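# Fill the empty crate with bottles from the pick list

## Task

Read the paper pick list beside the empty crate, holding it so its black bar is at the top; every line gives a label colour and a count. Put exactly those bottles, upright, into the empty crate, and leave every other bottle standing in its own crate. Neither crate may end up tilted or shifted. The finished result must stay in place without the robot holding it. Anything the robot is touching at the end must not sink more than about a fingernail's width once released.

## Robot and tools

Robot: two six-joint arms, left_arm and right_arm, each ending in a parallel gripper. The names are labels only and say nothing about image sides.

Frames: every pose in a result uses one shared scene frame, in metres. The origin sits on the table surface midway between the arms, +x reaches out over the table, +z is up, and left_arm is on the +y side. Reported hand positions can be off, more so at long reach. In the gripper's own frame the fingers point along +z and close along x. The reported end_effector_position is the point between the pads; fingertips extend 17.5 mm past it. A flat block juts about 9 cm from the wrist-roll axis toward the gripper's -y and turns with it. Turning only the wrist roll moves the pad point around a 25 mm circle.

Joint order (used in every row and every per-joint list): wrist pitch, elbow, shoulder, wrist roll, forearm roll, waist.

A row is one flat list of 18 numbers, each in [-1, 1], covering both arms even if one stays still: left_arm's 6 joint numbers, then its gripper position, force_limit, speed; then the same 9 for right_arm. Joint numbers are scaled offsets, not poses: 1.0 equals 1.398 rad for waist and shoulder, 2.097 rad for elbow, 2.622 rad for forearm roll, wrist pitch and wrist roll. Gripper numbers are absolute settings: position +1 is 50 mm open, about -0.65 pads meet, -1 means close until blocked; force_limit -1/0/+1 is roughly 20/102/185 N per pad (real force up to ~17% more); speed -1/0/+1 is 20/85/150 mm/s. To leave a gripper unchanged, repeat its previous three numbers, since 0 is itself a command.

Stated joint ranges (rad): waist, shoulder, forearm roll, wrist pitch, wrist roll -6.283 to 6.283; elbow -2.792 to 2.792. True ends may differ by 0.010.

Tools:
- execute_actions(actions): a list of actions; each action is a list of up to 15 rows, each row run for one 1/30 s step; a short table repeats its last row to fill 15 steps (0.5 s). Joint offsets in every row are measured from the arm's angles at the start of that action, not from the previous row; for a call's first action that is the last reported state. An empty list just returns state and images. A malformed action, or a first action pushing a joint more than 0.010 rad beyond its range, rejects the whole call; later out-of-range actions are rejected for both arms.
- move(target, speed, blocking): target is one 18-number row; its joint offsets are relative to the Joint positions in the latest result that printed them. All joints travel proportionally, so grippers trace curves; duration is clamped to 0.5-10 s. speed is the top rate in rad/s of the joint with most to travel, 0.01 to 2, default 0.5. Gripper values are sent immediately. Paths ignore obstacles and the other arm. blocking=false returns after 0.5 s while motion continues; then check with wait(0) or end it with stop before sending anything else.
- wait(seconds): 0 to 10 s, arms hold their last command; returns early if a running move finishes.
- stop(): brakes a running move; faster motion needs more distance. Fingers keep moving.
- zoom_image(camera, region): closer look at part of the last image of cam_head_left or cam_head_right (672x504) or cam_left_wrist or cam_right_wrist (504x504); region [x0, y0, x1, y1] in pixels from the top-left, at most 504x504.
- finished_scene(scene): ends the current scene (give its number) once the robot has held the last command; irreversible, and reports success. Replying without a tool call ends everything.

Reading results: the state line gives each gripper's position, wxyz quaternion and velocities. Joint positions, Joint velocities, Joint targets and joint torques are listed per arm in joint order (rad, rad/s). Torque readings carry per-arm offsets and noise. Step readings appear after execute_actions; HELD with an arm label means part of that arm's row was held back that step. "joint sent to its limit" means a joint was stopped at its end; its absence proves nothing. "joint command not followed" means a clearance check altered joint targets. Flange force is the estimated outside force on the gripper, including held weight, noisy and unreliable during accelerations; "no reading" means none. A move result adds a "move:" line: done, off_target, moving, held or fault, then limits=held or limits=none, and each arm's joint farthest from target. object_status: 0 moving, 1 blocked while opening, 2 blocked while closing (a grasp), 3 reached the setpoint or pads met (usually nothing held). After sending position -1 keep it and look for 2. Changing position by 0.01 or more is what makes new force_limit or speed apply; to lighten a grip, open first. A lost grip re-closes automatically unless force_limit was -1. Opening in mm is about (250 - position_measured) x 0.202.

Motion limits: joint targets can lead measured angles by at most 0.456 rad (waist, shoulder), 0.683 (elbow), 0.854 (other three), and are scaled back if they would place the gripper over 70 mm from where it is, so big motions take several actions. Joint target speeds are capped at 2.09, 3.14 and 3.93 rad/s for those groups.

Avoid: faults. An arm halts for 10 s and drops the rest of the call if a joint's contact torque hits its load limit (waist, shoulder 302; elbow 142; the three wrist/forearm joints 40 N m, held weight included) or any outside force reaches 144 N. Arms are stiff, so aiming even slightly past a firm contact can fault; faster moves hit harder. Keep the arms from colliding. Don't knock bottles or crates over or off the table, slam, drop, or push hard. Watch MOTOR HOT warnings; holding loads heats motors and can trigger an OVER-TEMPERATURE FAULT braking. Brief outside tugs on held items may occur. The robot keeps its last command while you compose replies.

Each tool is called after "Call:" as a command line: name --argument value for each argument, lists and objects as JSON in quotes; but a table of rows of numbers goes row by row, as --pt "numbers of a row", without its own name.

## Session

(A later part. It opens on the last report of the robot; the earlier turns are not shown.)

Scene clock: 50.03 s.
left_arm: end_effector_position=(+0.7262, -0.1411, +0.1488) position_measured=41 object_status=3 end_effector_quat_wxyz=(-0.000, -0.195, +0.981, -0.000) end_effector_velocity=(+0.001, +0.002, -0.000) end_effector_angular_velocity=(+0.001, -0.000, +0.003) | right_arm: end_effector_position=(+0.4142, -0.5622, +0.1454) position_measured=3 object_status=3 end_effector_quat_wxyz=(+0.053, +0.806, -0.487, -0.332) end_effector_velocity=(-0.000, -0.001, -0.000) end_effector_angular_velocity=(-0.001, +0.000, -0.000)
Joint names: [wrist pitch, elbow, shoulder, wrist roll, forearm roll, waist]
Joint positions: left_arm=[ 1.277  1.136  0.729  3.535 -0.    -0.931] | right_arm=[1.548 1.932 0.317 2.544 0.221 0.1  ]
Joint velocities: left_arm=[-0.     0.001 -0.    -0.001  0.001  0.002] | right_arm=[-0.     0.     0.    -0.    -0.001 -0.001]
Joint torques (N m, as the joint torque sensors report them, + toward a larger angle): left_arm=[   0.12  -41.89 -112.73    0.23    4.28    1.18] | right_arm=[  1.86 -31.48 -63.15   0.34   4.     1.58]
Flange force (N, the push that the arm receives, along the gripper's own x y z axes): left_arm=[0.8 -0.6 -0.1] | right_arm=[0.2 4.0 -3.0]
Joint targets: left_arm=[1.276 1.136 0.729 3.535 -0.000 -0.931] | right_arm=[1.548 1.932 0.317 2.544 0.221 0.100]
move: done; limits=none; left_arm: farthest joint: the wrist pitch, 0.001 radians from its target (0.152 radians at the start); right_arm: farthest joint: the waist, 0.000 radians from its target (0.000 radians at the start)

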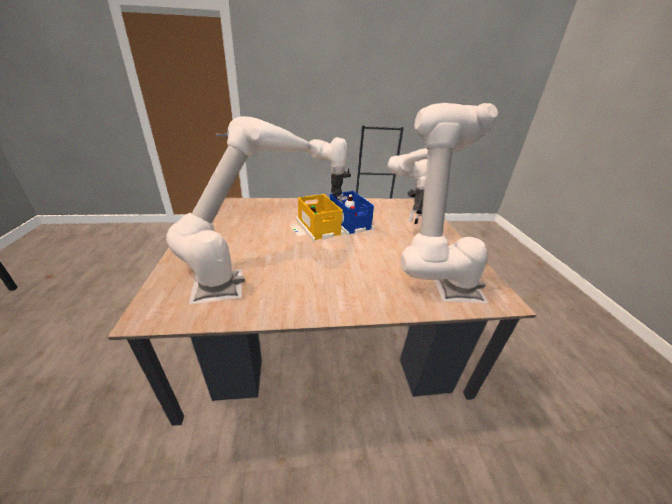

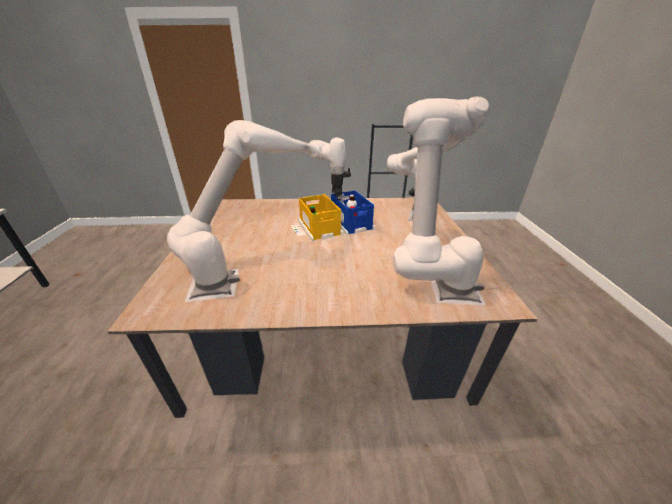

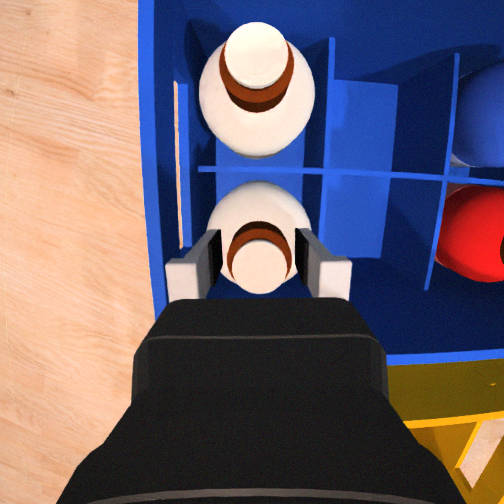

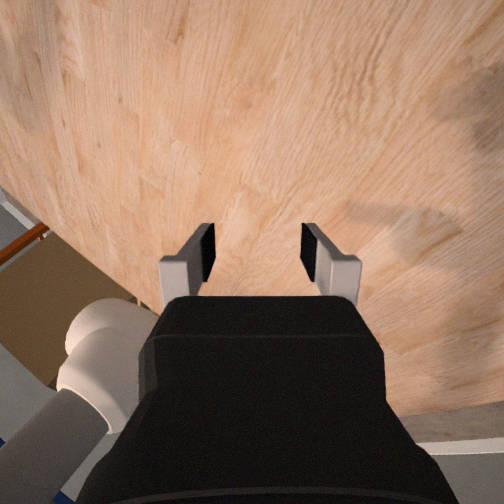

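Call:
move --target '[0,0,0,0,0,0,-1,-0.5,0,0,0,0,0,0,0,1,0,0]'

Call:
move --target '[0.0576,-0.0516,-0.031,0,0,0,-1,-0.5,0,0,0,0,0,0,0,1,0,0]' --speed 0.25

Call:
move --target '[0.0795,-0.095,-0.0066,0,0,0,-1,-0.5,0,0,0,0,0,0,0,1,0,0]' --speed 0.3

Call:
move --target '[-0.062,0.2159,-0.2075,0.001,0,-0.0117,-1,-0.5,0,0,0,0,0,0,0,1,0,0]' --speed 0.4

Call:
move --target '[-0.0771,0.0777,0.028,0,0,0,-1,-0.5,0,0,0,0,0,0,0,1,0,0]' --speed 0.25

Scene clock: 58.57 s.
left_arm: end_effector_position=(+0.7262, -0.1411, +0.1487) position_measured=88 object_status=2 end_effector_quat_wxyz=(-0.000, -0.195, +0.981, -0.000) end_effector_velocity=(+0.000, +0.000, +0.001) end_effector_angular_velocity=(-0.002, -0.001, +0.000) | right_arm: end_effector_position=(+0.4142, -0.5622, +0.1454) position_measured=3 object_status=3 end_effector_quat_wxyz=(+0.053, +0.806, -0.487, -0.332) end_effector_velocity=(+0.000, -0.001, -0.000) end_effector_angular_velocity=(+0.000, -0.000, +0.001)
Joint names: [wrist pitch, elbow, shoulder, wrist roll, forearm roll, waist]
Joint positions: left_arm=[ 1.276  1.136  0.729  3.535 -0.    -0.931] | right_arm=[1.548 1.932 0.317 2.544 0.221 0.1  ]
Joint velocities: left_arm=[-0.001 -0.    -0.001  0.    -0.     0.001] | right_arm=[ 0.    -0.001  0.001 -0.002 -0.001 -0.001]
Joint torques (N m, as the joint torque sensors report them, + toward a larger angle): left_arm=[   0.08  -42.37 -112.81    0.      4.22    2.6 ] | right_arm=[  1.79 -31.24 -64.27   0.11   3.87   0.34]
Flange force (N, the push that the arm receives, along the gripper's own x y z axes): left_arm=[2.6 0.5 0.1] | right_arm=[-0.3 0.6 -3.1]
Joint targets: left_arm=[1.277 1.136 0.729 3.535 -0.000 -0.931] | right_arm=[1.548 1.932 0.317 2.544 0.221 0.100]
move: done; limits=none; left_arm: farthest joint: the wrist pitch, 0.001 radians from its target (0.001 radians at the start); right_arm: farthest joint: the waist, 0.000 radians from its target (0.000 radians at the start)

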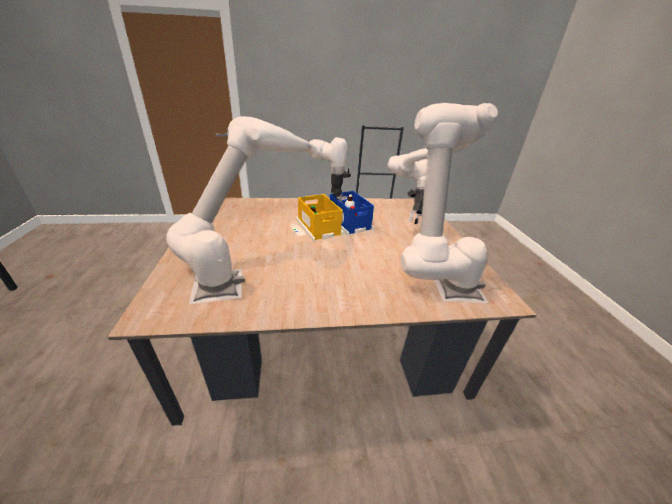

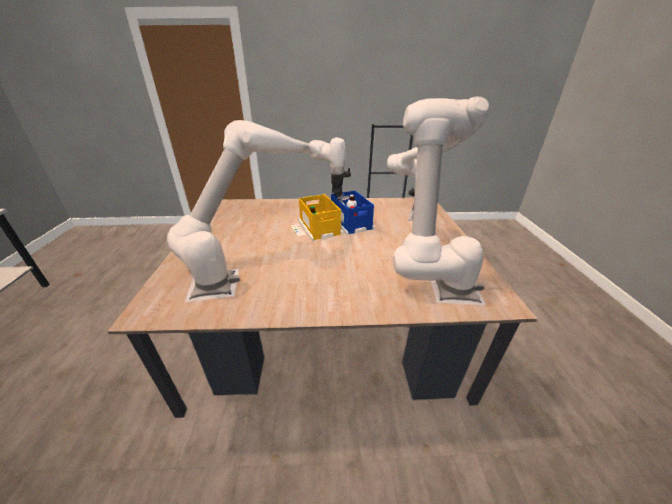

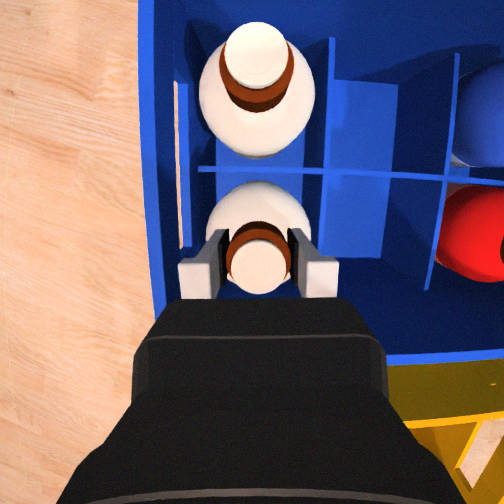

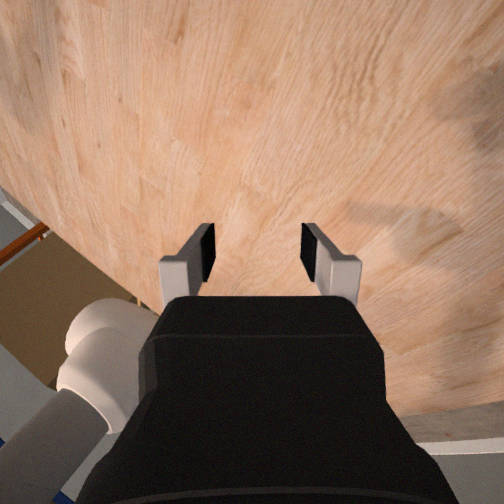

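Scene clock: 59.57 s.
left_arm: end_effector_position=(+0.7248, -0.1398, +0.2487) position_measured=88 object_status=2 end_effector_quat_wxyz=(-0.000, -0.195, +0.981, -0.000) end_effector_velocity=(-0.001, +0.001, +0.003) end_effector_angular_velocity=(-0.001, +0.000, +0.001) | right_arm: end_effector_position=(+0.4142, -0.5622, +0.1454) position_measured=3 object_status=3 end_effector_quat_wxyz=(+0.053, +0.806, -0.487, -0.332) end_effector_velocity=(-0.000, +0.000, +0.001) end_effector_angular_velocity=(-0.000, -0.001, +0.002)
Joint names: [wrist pitch, elbow, shoulder, wrist roll, forearm roll, waist]
Joint positions: left_arm=[ 1.427  1.028  0.686  3.535 -0.    -0.931] | right_arm=[1.548 1.932 0.317 2.544 0.221 0.1  ]
Joint velocities: left_arm=[ 0.003 -0.    -0.003 -0.    -0.001  0.   ] | right_arm=[ 0.    -0.    -0.001 -0.    -0.001  0.001]
Joint torques (N m, as the joint torque sensors report them, + toward a larger angle): left_arm=[  -0.12  -46.78 -117.68    0.05    4.28    0.94] | right_arm=[  1.75 -31.15 -64.94   0.24   4.    -0.73]
Flange force (N, the push that the arm receives, along the gripper's own x y z axes): left_arm=[-0.3 -2.6 6.7] | right_arm=[-1.4 -0.8 -3.0]
Joint targets: left_arm=[1.427 1.028 0.686 3.535 -0.000 -0.931] | right_arm=[1.548 1.932 0.317 2.544 0.221 0.100]
move: done; limits=none; left_arm: farthest joint: the waist, 0.000 radians from its target (0.000 radians at the start); right_arm: farthest joint: the waist, 0.000 radians from its target (0.000 radians at the start)

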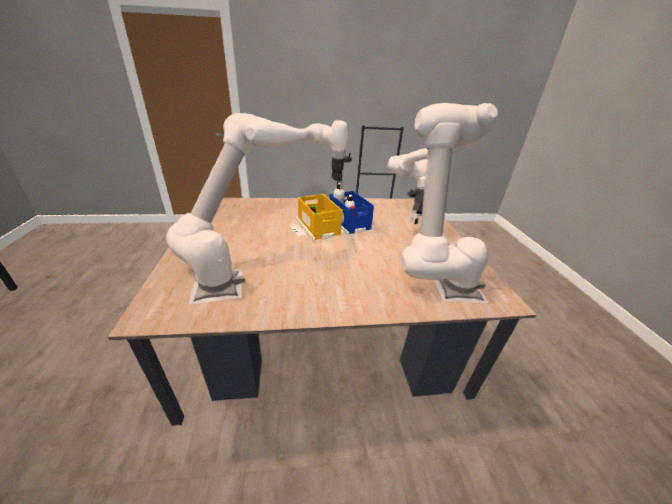

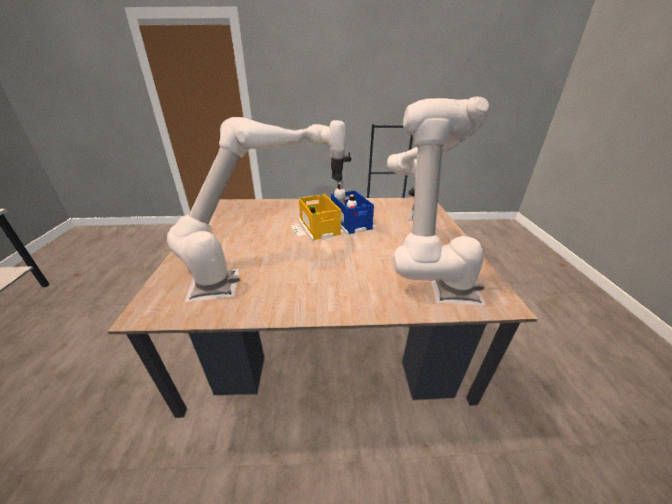

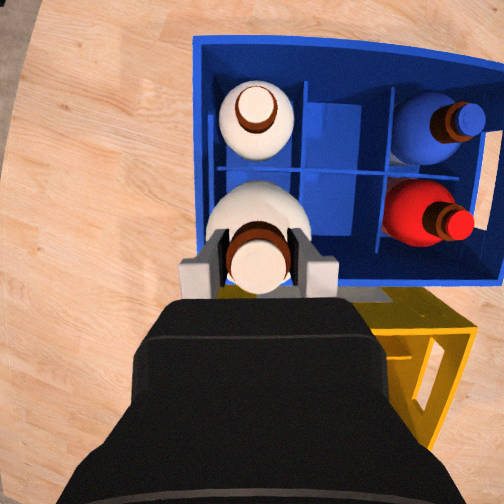

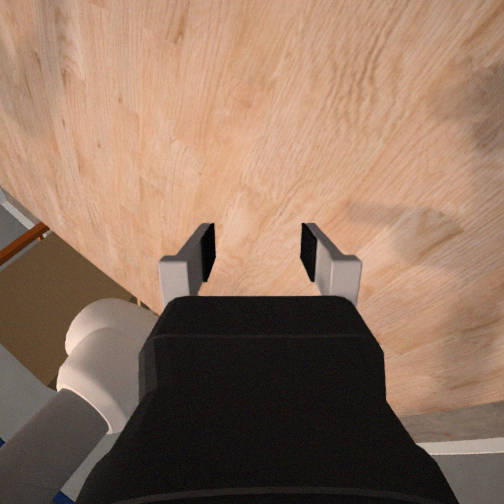

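Scene clock: 60.70 s.
left_arm: end_effector_position=(+0.7249, -0.1398, +0.3685) position_measured=88 object_status=2 end_effector_quat_wxyz=(+0.000, -0.195, +0.981, -0.000) end_effector_velocity=(+0.002, +0.001, -0.000) end_effector_angular_velocity=(-0.001, -0.001, +0.003) | right_arm: end_effector_position=(+0.4142, -0.5622, +0.1454) position_measured=3 object_status=3 end_effector_quat_wxyz=(+0.053, +0.806, -0.487, -0.332) end_effector_velocity=(+0.000, -0.000, +0.000) end_effector_angular_velocity=(-0.000, -0.002, +0.001)
Joint names: [wrist pitch, elbow, shoulder, wrist roll, forearm roll, waist]
Joint positions: left_arm=[ 1.636  0.829  0.677  3.535 -0.    -0.931] | right_arm=[1.548 1.932 0.317 2.544 0.221 0.1  ]
Joint velocities: left_arm=[-0.001 -0.001  0.001 -0.001 -0.     0.002] | right_arm=[-0.    -0.001 -0.001 -0.001 -0.001  0.   ]
Joint torques (N m, as the joint torque sensors report them, + toward a larger angle): left_arm=[  -0.29  -47.23 -116.17    0.2     4.54    2.64] | right_arm=[  1.33 -30.53 -66.59   0.29   3.89   2.24]
Flange force (N, the push that the arm receives, along the gripper's own x y z axes): left_arm=[2.1 -1.9 5.9] | right_arm=[3.8 -1.4 -5.6]
Joint targets: left_arm=[1.636 0.829 0.677 3.535 -0.000 -0.931] | right_arm=[1.548 1.932 0.317 2.544 0.221 0.100]
move: done; limits=none; left_arm: farthest joint: the waist, 0.000 radians from its target (0.000 radians at the start); right_arm: farthest joint: the waist, 0.000 radians from its target (0.000 radians at the start)

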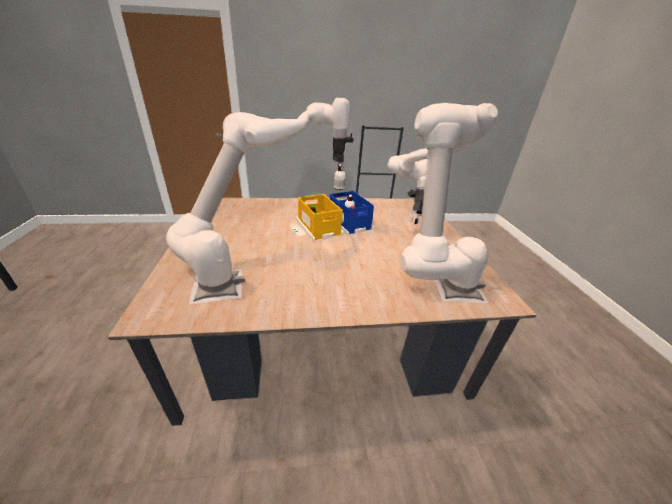

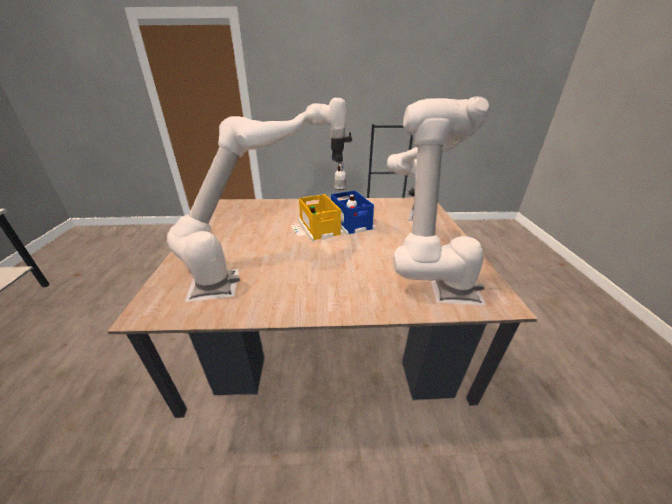

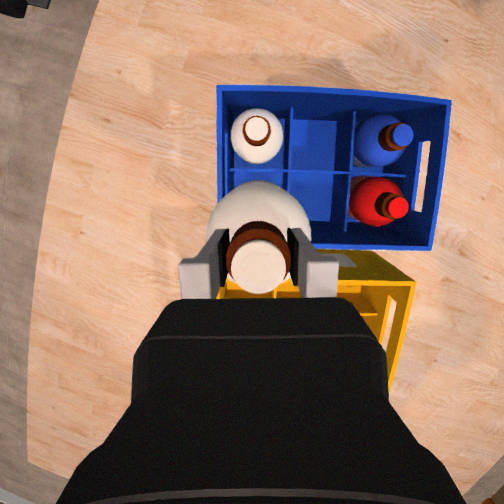

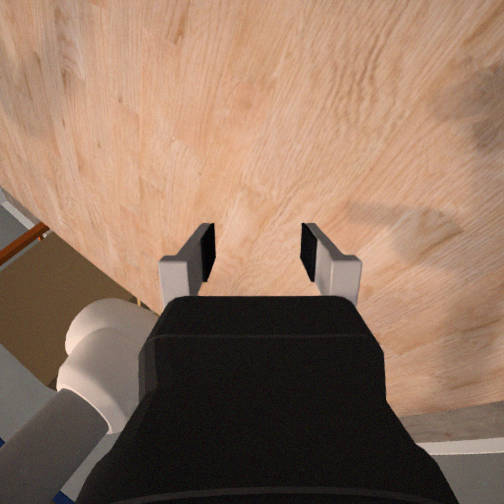

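Scene clock: 62.30 s.
left_arm: end_effector_position=(+0.6052, -0.0393, +0.3685) position_measured=88 object_status=2 end_effector_quat_wxyz=(-0.000, -0.186, +0.983, -0.000) end_effector_velocity=(-0.000, +0.000, +0.001) end_effector_angular_velocity=(-0.001, +0.000, -0.000) | right_arm: end_effector_position=(+0.4142, -0.5622, +0.1454) position_measured=3 object_status=3 end_effector_quat_wxyz=(+0.053, +0.806, -0.487, -0.332) end_effector_velocity=(+0.001, -0.000, +0.000) end_effector_angular_velocity=(-0.001, -0.001, -0.000)
Joint names: [wrist pitch, elbow, shoulder, wrist roll, forearm roll, waist]
Joint positions: left_arm=[ 1.473  1.281  0.387  3.538 -0.    -0.948] | right_arm=[1.548 1.932 0.317 2.544 0.221 0.1  ]
Joint velocities: left_arm=[ 0.     0.001 -0.001  0.    -0.001  0.   ] | right_arm=[-0.    -0.001 -0.     0.    -0.001 -0.   ]
Joint torques (N m, as the joint torque sensors report them, + toward a larger angle): left_arm=[  0.04 -45.82 -87.61   0.09   4.47   1.21] | right_arm=[  1.56 -30.31 -61.59   0.24   4.4    0.83]
Flange force (N, the push that the arm receives, along the gripper's own x y z axes): left_arm=[0.7 -2.3 4.2] | right_arm=[-1.6 4.5 -5.3]
Joint targets: left_arm=[1.473 1.282 0.386 3.538 -0.000 -0.948] | right_arm=[1.548 1.932 0.317 2.544 0.221 0.100]
move: done; limits=none; left_arm: farthest joint: the waist, 0.000 radians from its target (0.016 radians at the start); right_arm: farthest joint: the waist, 0.000 radians from its target (0.000 radians at the start)

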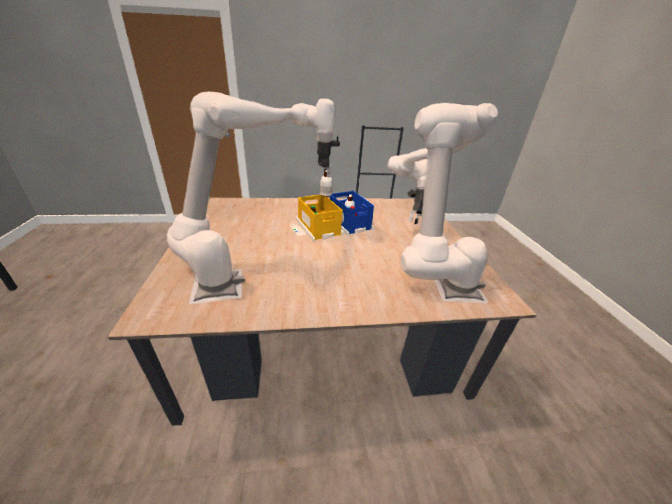

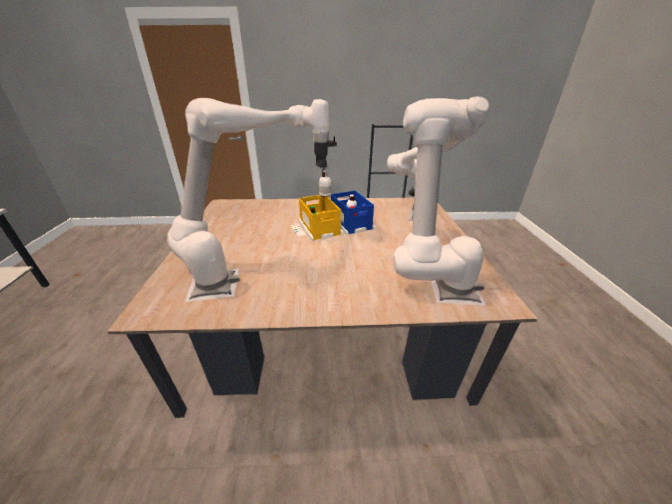

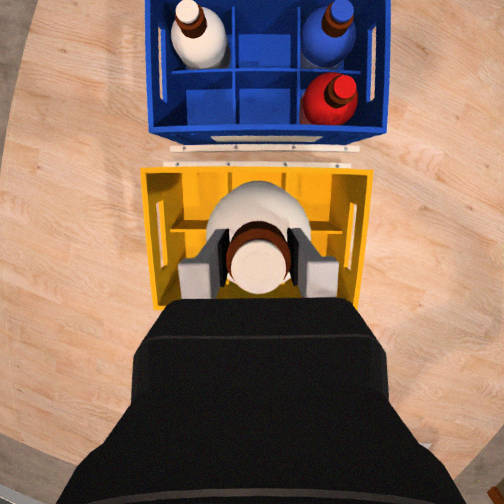

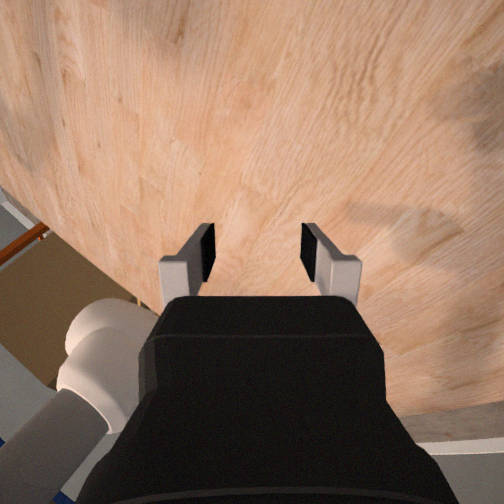

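Scene clock: 63.50 s.
left_arm: end_effector_position=(+0.6053, -0.0394, +0.2484) position_measured=88 object_status=2 end_effector_quat_wxyz=(-0.000, -0.186, +0.983, -0.000) end_effector_velocity=(-0.001, -0.000, +0.000) end_effector_angular_velocity=(-0.000, +0.000, -0.002) | right_arm: end_effector_position=(+0.4142, -0.5622, +0.1454) position_measured=3 object_status=3 end_effector_quat_wxyz=(+0.053, +0.806, -0.487, -0.332) end_effector_velocity=(+0.001, +0.000, +0.000) end_effector_angular_velocity=(+0.001, -0.001, -0.002)
Joint names: [wrist pitch, elbow, shoulder, wrist roll, forearm roll, waist]
Joint positions: left_arm=[ 1.271  1.444  0.426  3.538 -0.    -0.948] | right_arm=[1.548 1.932 0.317 2.544 0.221 0.1  ]
Joint velocities: left_arm=[-0.     0.001 -0.001  0.001 -0.    -0.001] | right_arm=[-0.    -0.    -0.001  0.     0.002 -0.001]
Joint torques (N m, as the joint torque sensors report them, + toward a larger angle): left_arm=[ -0.06 -44.92 -90.78   0.19   4.13   3.46] | right_arm=[  2.14 -31.18 -63.87   0.19   4.17   0.92]
Flange force (N, the push that the arm receives, along the gripper's own x y z axes): left_arm=[4.0 -3.0 6.0] | right_arm=[0.4 1.9 -2.8]
Joint targets: left_arm=[1.271 1.444 0.426 3.538 -0.000 -0.948] | right_arm=[1.548 1.932 0.317 2.544 0.221 0.100]
move: done; limits=none; left_arm: farthest joint: the shoulder, 0.001 radians from its target (0.040 radians at the start); right_arm: farthest joint: the waist, 0.000 radians from its target (0.000 radians at the start)

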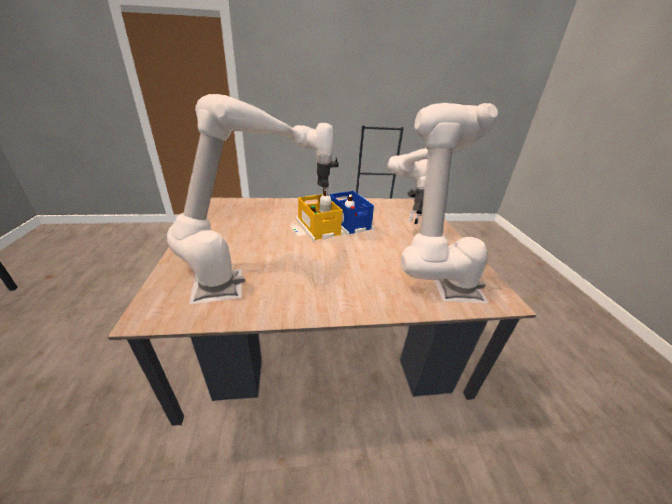

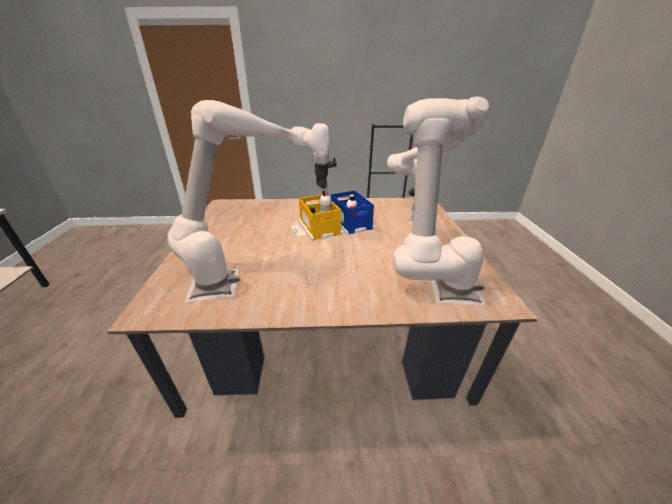

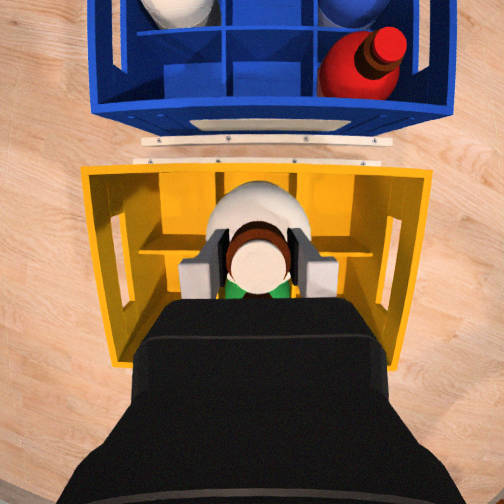

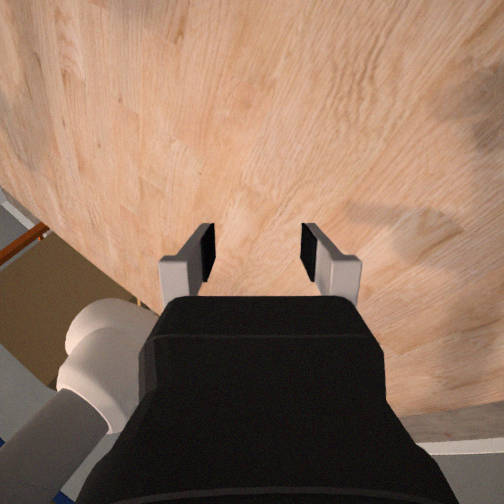

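Call:
move --target '[-0.0607,0.0481,0.042,0,0,0.002,-1,-0.5,0,0,0,0,0,0,0,1,0,0]' --speed 0.15

Call:
move --target '[0,0,0,0,0,0,1,-0.5,0,0,0,0,0,0,0,1,0,0]'

Call:
move --target '[0.0607,-0.0481,-0.042,0,0,0,1,-0.5,0,0,0,0,0,0,0,1,0,0]' --speed 0.3

Call:
move --target '[0.0746,-0.2423,0.2241,-0.078,0,-0.137,0.75,-0.5,0,0,0,0,0,0,0,1,0,0]' --speed 0.5

Scene clock: 69.80 s.
left_arm: end_effector_position=(+0.6066, -0.0374, +0.1497) position_measured=88 object_status=2 end_effector_quat_wxyz=(-0.000, -0.187, +0.982, -0.000) end_effector_velocity=(-0.001, +0.001, -0.000) end_effector_angular_velocity=(+0.001, +0.000, -0.000) | right_arm: end_effector_position=(+0.4142, -0.5622, +0.1454) position_measured=3 object_status=3 end_effector_quat_wxyz=(+0.053, +0.806, -0.487, -0.332) end_effector_velocity=(+0.000, -0.001, -0.000) end_effector_angular_velocity=(+0.001, +0.000, -0.001)
Joint names: [wrist pitch, elbow, shoulder, wrist roll, forearm roll, waist]
Joint positions: left_arm=[ 1.112  1.545  0.484  3.538 -0.    -0.945] | right_arm=[1.548 1.932 0.317 2.544 0.221 0.1  ]
Joint velocities: left_arm=[-0.     0.002 -0.001  0.     0.    -0.   ] | right_arm=[-0.    -0.     0.001 -0.001  0.    -0.002]
Joint torques (N m, as the joint torque sensors report them, + toward a larger angle): left_arm=[  0.08 -42.13 -92.56   0.02   4.07   0.6 ] | right_arm=[  1.65 -30.43 -61.67   0.11   3.93   1.5 ]
Flange force (N, the push that the arm receives, along the gripper's own x y z axes): left_arm=[1.4 0.7 5.2] | right_arm=[-0.6 4.7 -5.1]
Joint targets: left_arm=[1.112 1.545 0.484 3.538 -0.000 -0.945] | right_arm=[1.548 1.932 0.317 2.544 0.221 0.100]
move: done; limits=none; left_arm: farthest joint: the waist, 0.000 radians from its target (0.002 radians at the start); right_arm: farthest joint: the waist, 0.000 radians from its target (0.000 radians at the start)

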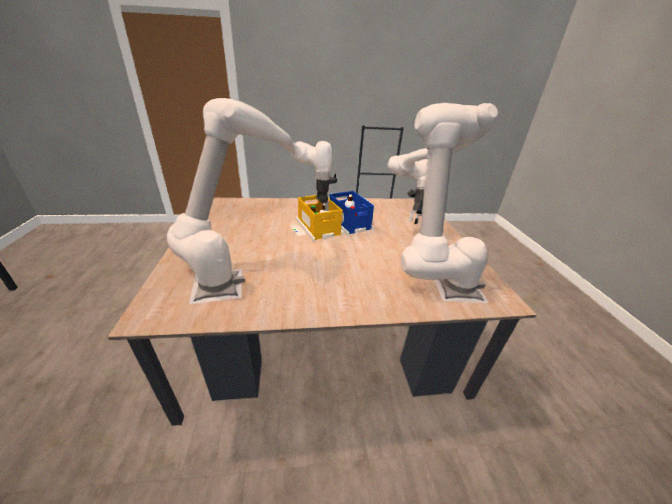

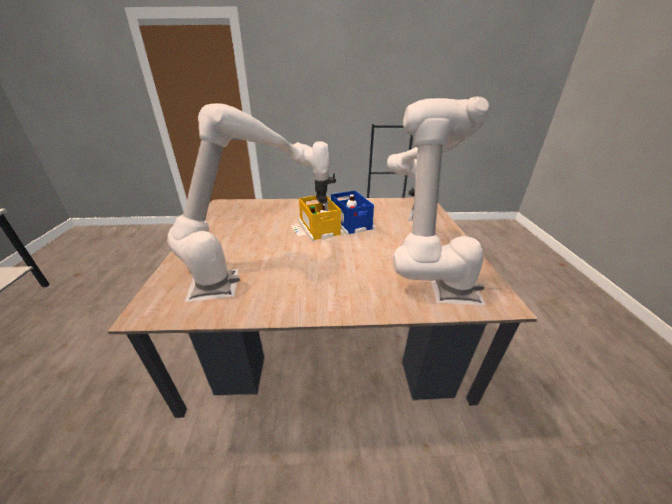

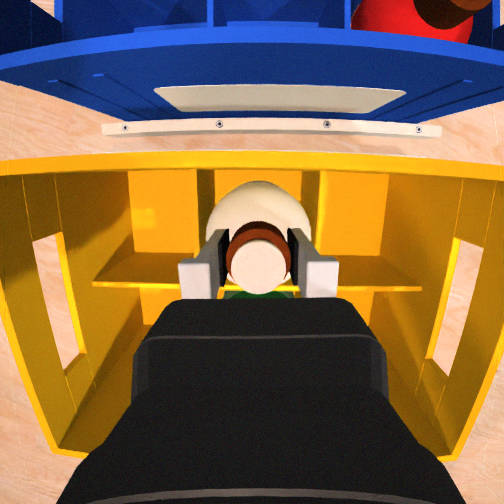

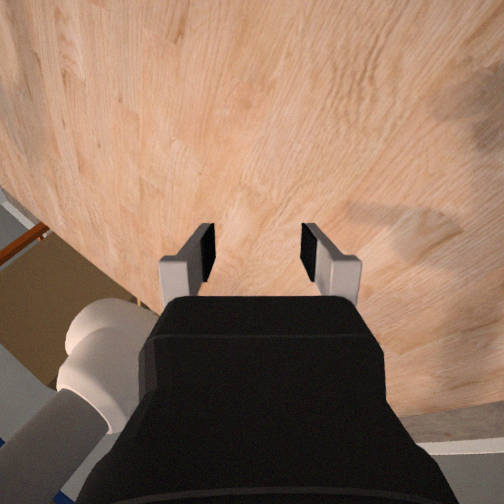

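Scene clock: 70.30 s.
left_arm: end_effector_position=(+0.6066, -0.0374, +0.1497) position_measured=3 object_status=3 end_effector_quat_wxyz=(-0.000, -0.187, +0.982, -0.000) end_effector_velocity=(-0.000, +0.000, +0.001) end_effector_angular_velocity=(-0.001, -0.001, +0.001) | right_arm: end_effector_position=(+0.4142, -0.5622, +0.1454) position_measured=3 object_status=3 end_effector_quat_wxyz=(+0.053, +0.806, -0.487, -0.332) end_effector_velocity=(+0.001, -0.001, -0.001) end_effector_angular_velocity=(+0.000, +0.001, -0.001)
Joint names: [wrist pitch, elbow, shoulder, wrist roll, forearm roll, waist]
Joint positions: left_arm=[ 1.112  1.545  0.484  3.538 -0.    -0.945] | right_arm=[1.548 1.932 0.317 2.544 0.221 0.1  ]
Joint velocities: left_arm=[ 0.     0.001 -0.002 -0.001  0.     0.   ] | right_arm=[-0.    -0.001  0.002 -0.    -0.    -0.002]
Joint torques (N m, as the joint torque sensors report them, + toward a larger angle): left_arm=[  0.05 -39.61 -88.82   0.02   4.13   2.4 ] | right_arm=[  2.07 -30.59 -62.28   0.18   4.02   2.56]
Flange force (N, the push that the arm receives, along the gripper's own x y z axes): left_arm=[3.2 -0.9 0.8] | right_arm=[1.1 5.0 -4.8]
Joint targets: left_arm=[1.112 1.545 0.484 3.538 -0.000 -0.945] | right_arm=[1.548 1.932 0.317 2.544 0.221 0.100]
move: done; limits=none; left_arm: farthest joint: the waist, 0.000 radians from its target (0.000 radians at the start); right_arm: farthest joint: the waist, 0.000 radians from its target (0.000 radians at the start)

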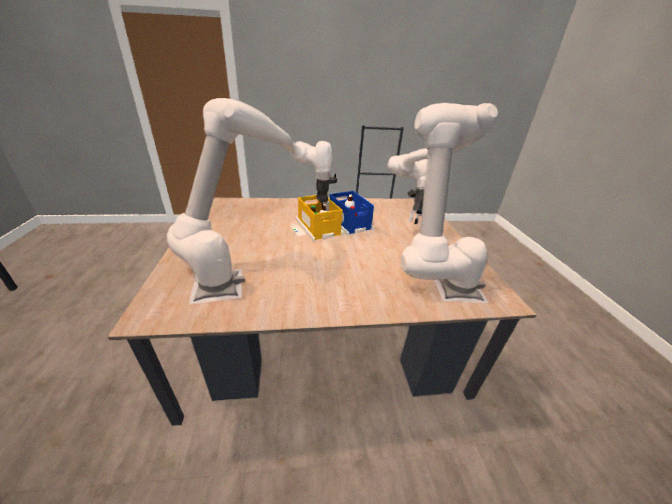

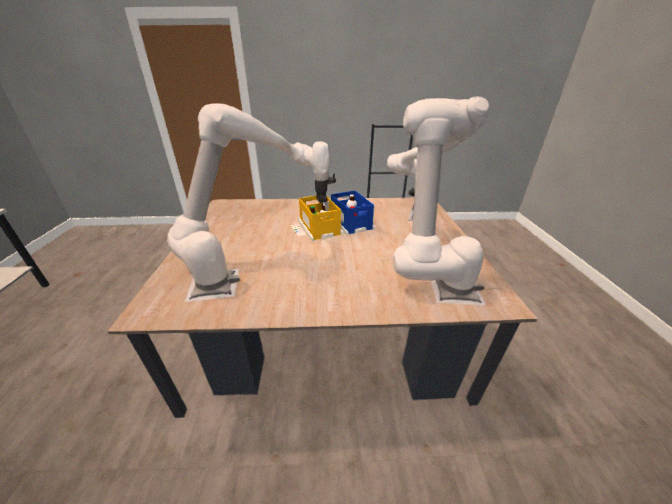

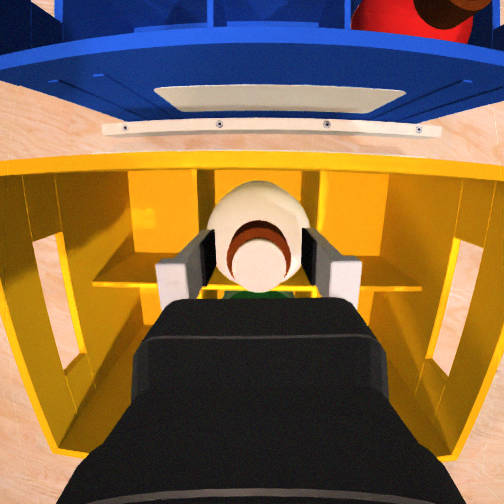

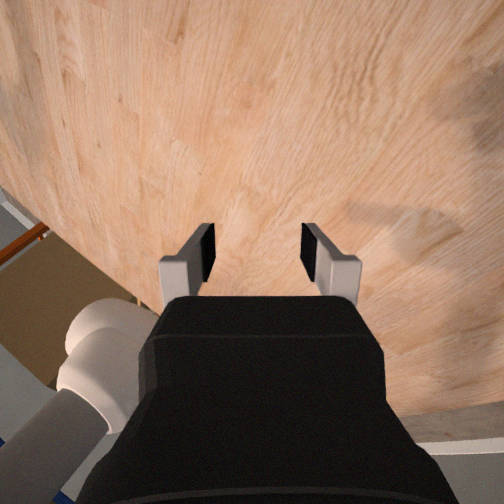

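Scene clock: 71.27 s.
left_arm: end_effector_position=(+0.6069, -0.0377, +0.2484) position_measured=3 object_status=3 end_effector_quat_wxyz=(-0.000, -0.187, +0.982, -0.000) end_effector_velocity=(+0.000, -0.000, +0.002) end_effector_angular_velocity=(-0.001, -0.002, -0.001) | right_arm: end_effector_position=(+0.4142, -0.5622, +0.1454) position_measured=3 object_status=3 end_effector_quat_wxyz=(+0.053, +0.806, -0.487, -0.332) end_effector_velocity=(+0.000, -0.000, +0.000) end_effector_angular_velocity=(+0.001, -0.001, -0.003)
Joint names: [wrist pitch, elbow, shoulder, wrist roll, forearm roll, waist]
Joint positions: left_arm=[ 1.271  1.444  0.426  3.538 -0.    -0.945] | right_arm=[1.548 1.932 0.317 2.544 0.221 0.1  ]
Joint velocities: left_arm=[ 0.    -0.001 -0.001  0.001  0.    -0.   ] | right_arm=[-0.    -0.    -0.     0.     0.001 -0.002]
Joint torques (N m, as the joint torque sensors report them, + toward a larger angle): left_arm=[ -0.35 -42.16 -85.19   0.11   4.35   1.18] | right_arm=[  1.51 -31.   -62.63   0.46   3.85   1.7 ]
Flange force (N, the push that the arm receives, along the gripper's own x y z axes): left_arm=[2.1 0.3 -0.3] | right_arm=[0.3 5.1 -4.8]
Joint targets: left_arm=[1.271 1.444 0.426 3.538 -0.000 -0.945] | right_arm=[1.548 1.932 0.317 2.544 0.221 0.100]
move: done; limits=none; left_arm: farthest joint: the waist, 0.000 radians from its target (0.000 radians at the start); right_arm: farthest joint: the waist, 0.000 radians from its target (0.000 radians at the start)

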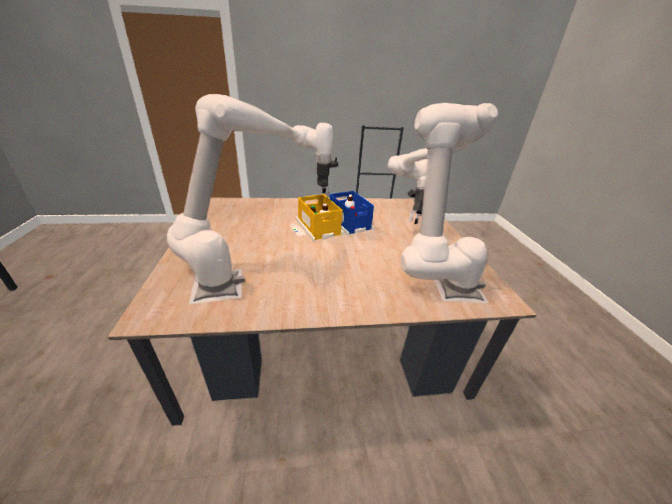

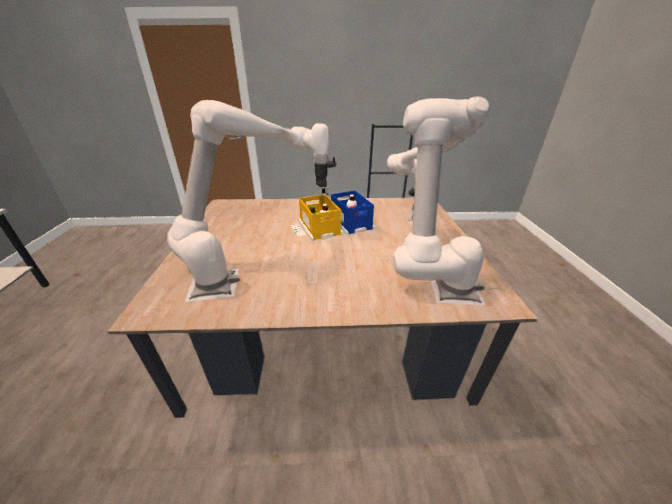

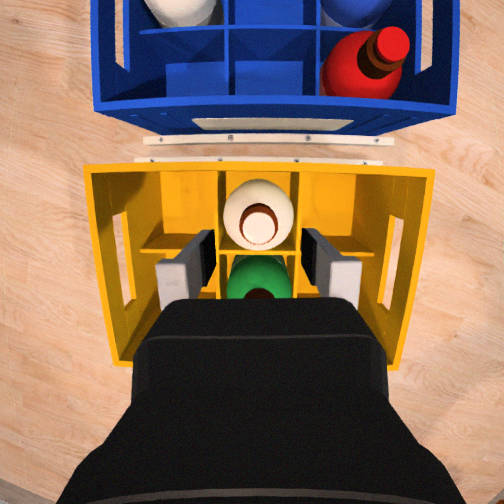

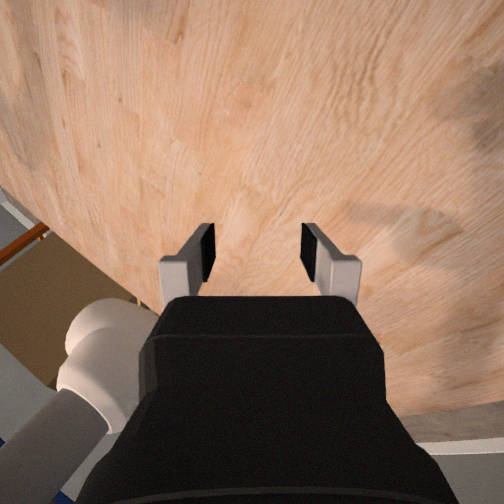

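Scene clock: 72.77 s.
left_arm: end_effector_position=(+0.5941, -0.2904, +0.2486) position_measured=41 object_status=3 end_effector_quat_wxyz=(-0.000, -0.194, +0.981, +0.000) end_effector_velocity=(+0.000, -0.000, -0.001) end_effector_angular_velocity=(+0.001, +0.000, -0.001) | right_arm: end_effector_position=(+0.4142, -0.5622, +0.1454) position_measured=3 object_status=3 end_effector_quat_wxyz=(+0.053, +0.806, -0.487, -0.332) end_effector_velocity=(+0.000, -0.000, -0.000) end_effector_angular_velocity=(-0.001, +0.000, -0.001)
Joint names: [wrist pitch, elbow, shoulder, wrist roll, forearm roll, waist]
Joint positions: left_arm=[ 1.467  0.936  0.739  3.333 -0.    -1.136] | right_arm=[1.548 1.932 0.317 2.544 0.221 0.1  ]
Joint velocities: left_arm=[ 0.    -0.001  0.002  0.001  0.     0.   ] | right_arm=[ 0.    -0.     0.     0.001 -0.    -0.   ]
Joint torques (N m, as the joint torque sensors report them, + toward a larger angle): left_arm=[   0.02  -42.79 -116.82    0.15    4.57   -0.03] | right_arm=[  1.59 -31.08 -65.02   0.42   3.82   1.34]
Flange force (N, the push that the arm receives, along the gripper's own x y z axes): left_arm=[-1.6 -7.0 0.2] | right_arm=[1.9 0.7 -3.9]
Joint targets: left_arm=[1.467 0.936 0.739 3.333 -0.000 -1.136] | right_arm=[1.548 1.932 0.317 2.544 0.221 0.100]
move: done; limits=none; left_arm: farthest joint: the waist, 0.000 radians from its target (0.192 radians at the start); right_arm: farthest joint: the waist, 0.000 radians from its target (0.000 radians at the start)

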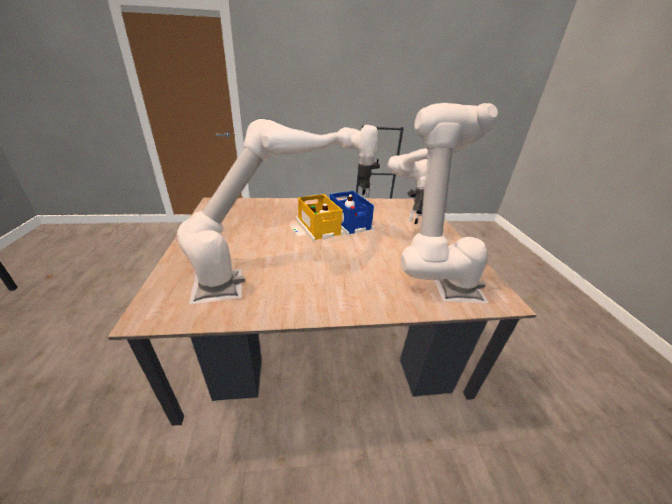

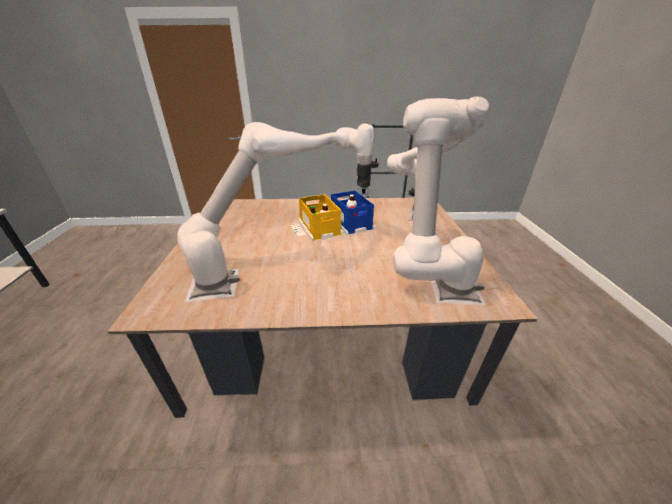

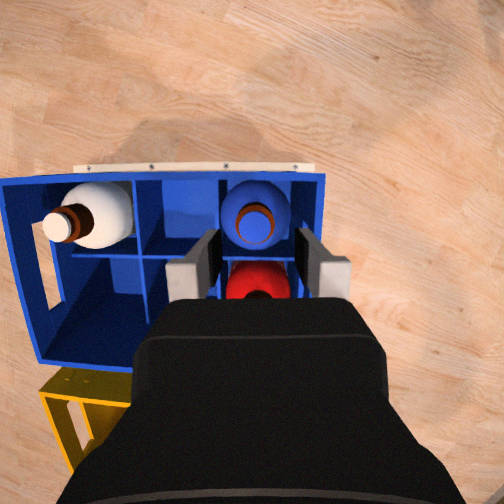

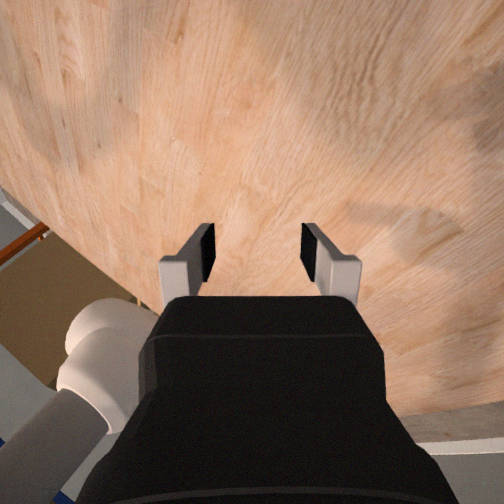

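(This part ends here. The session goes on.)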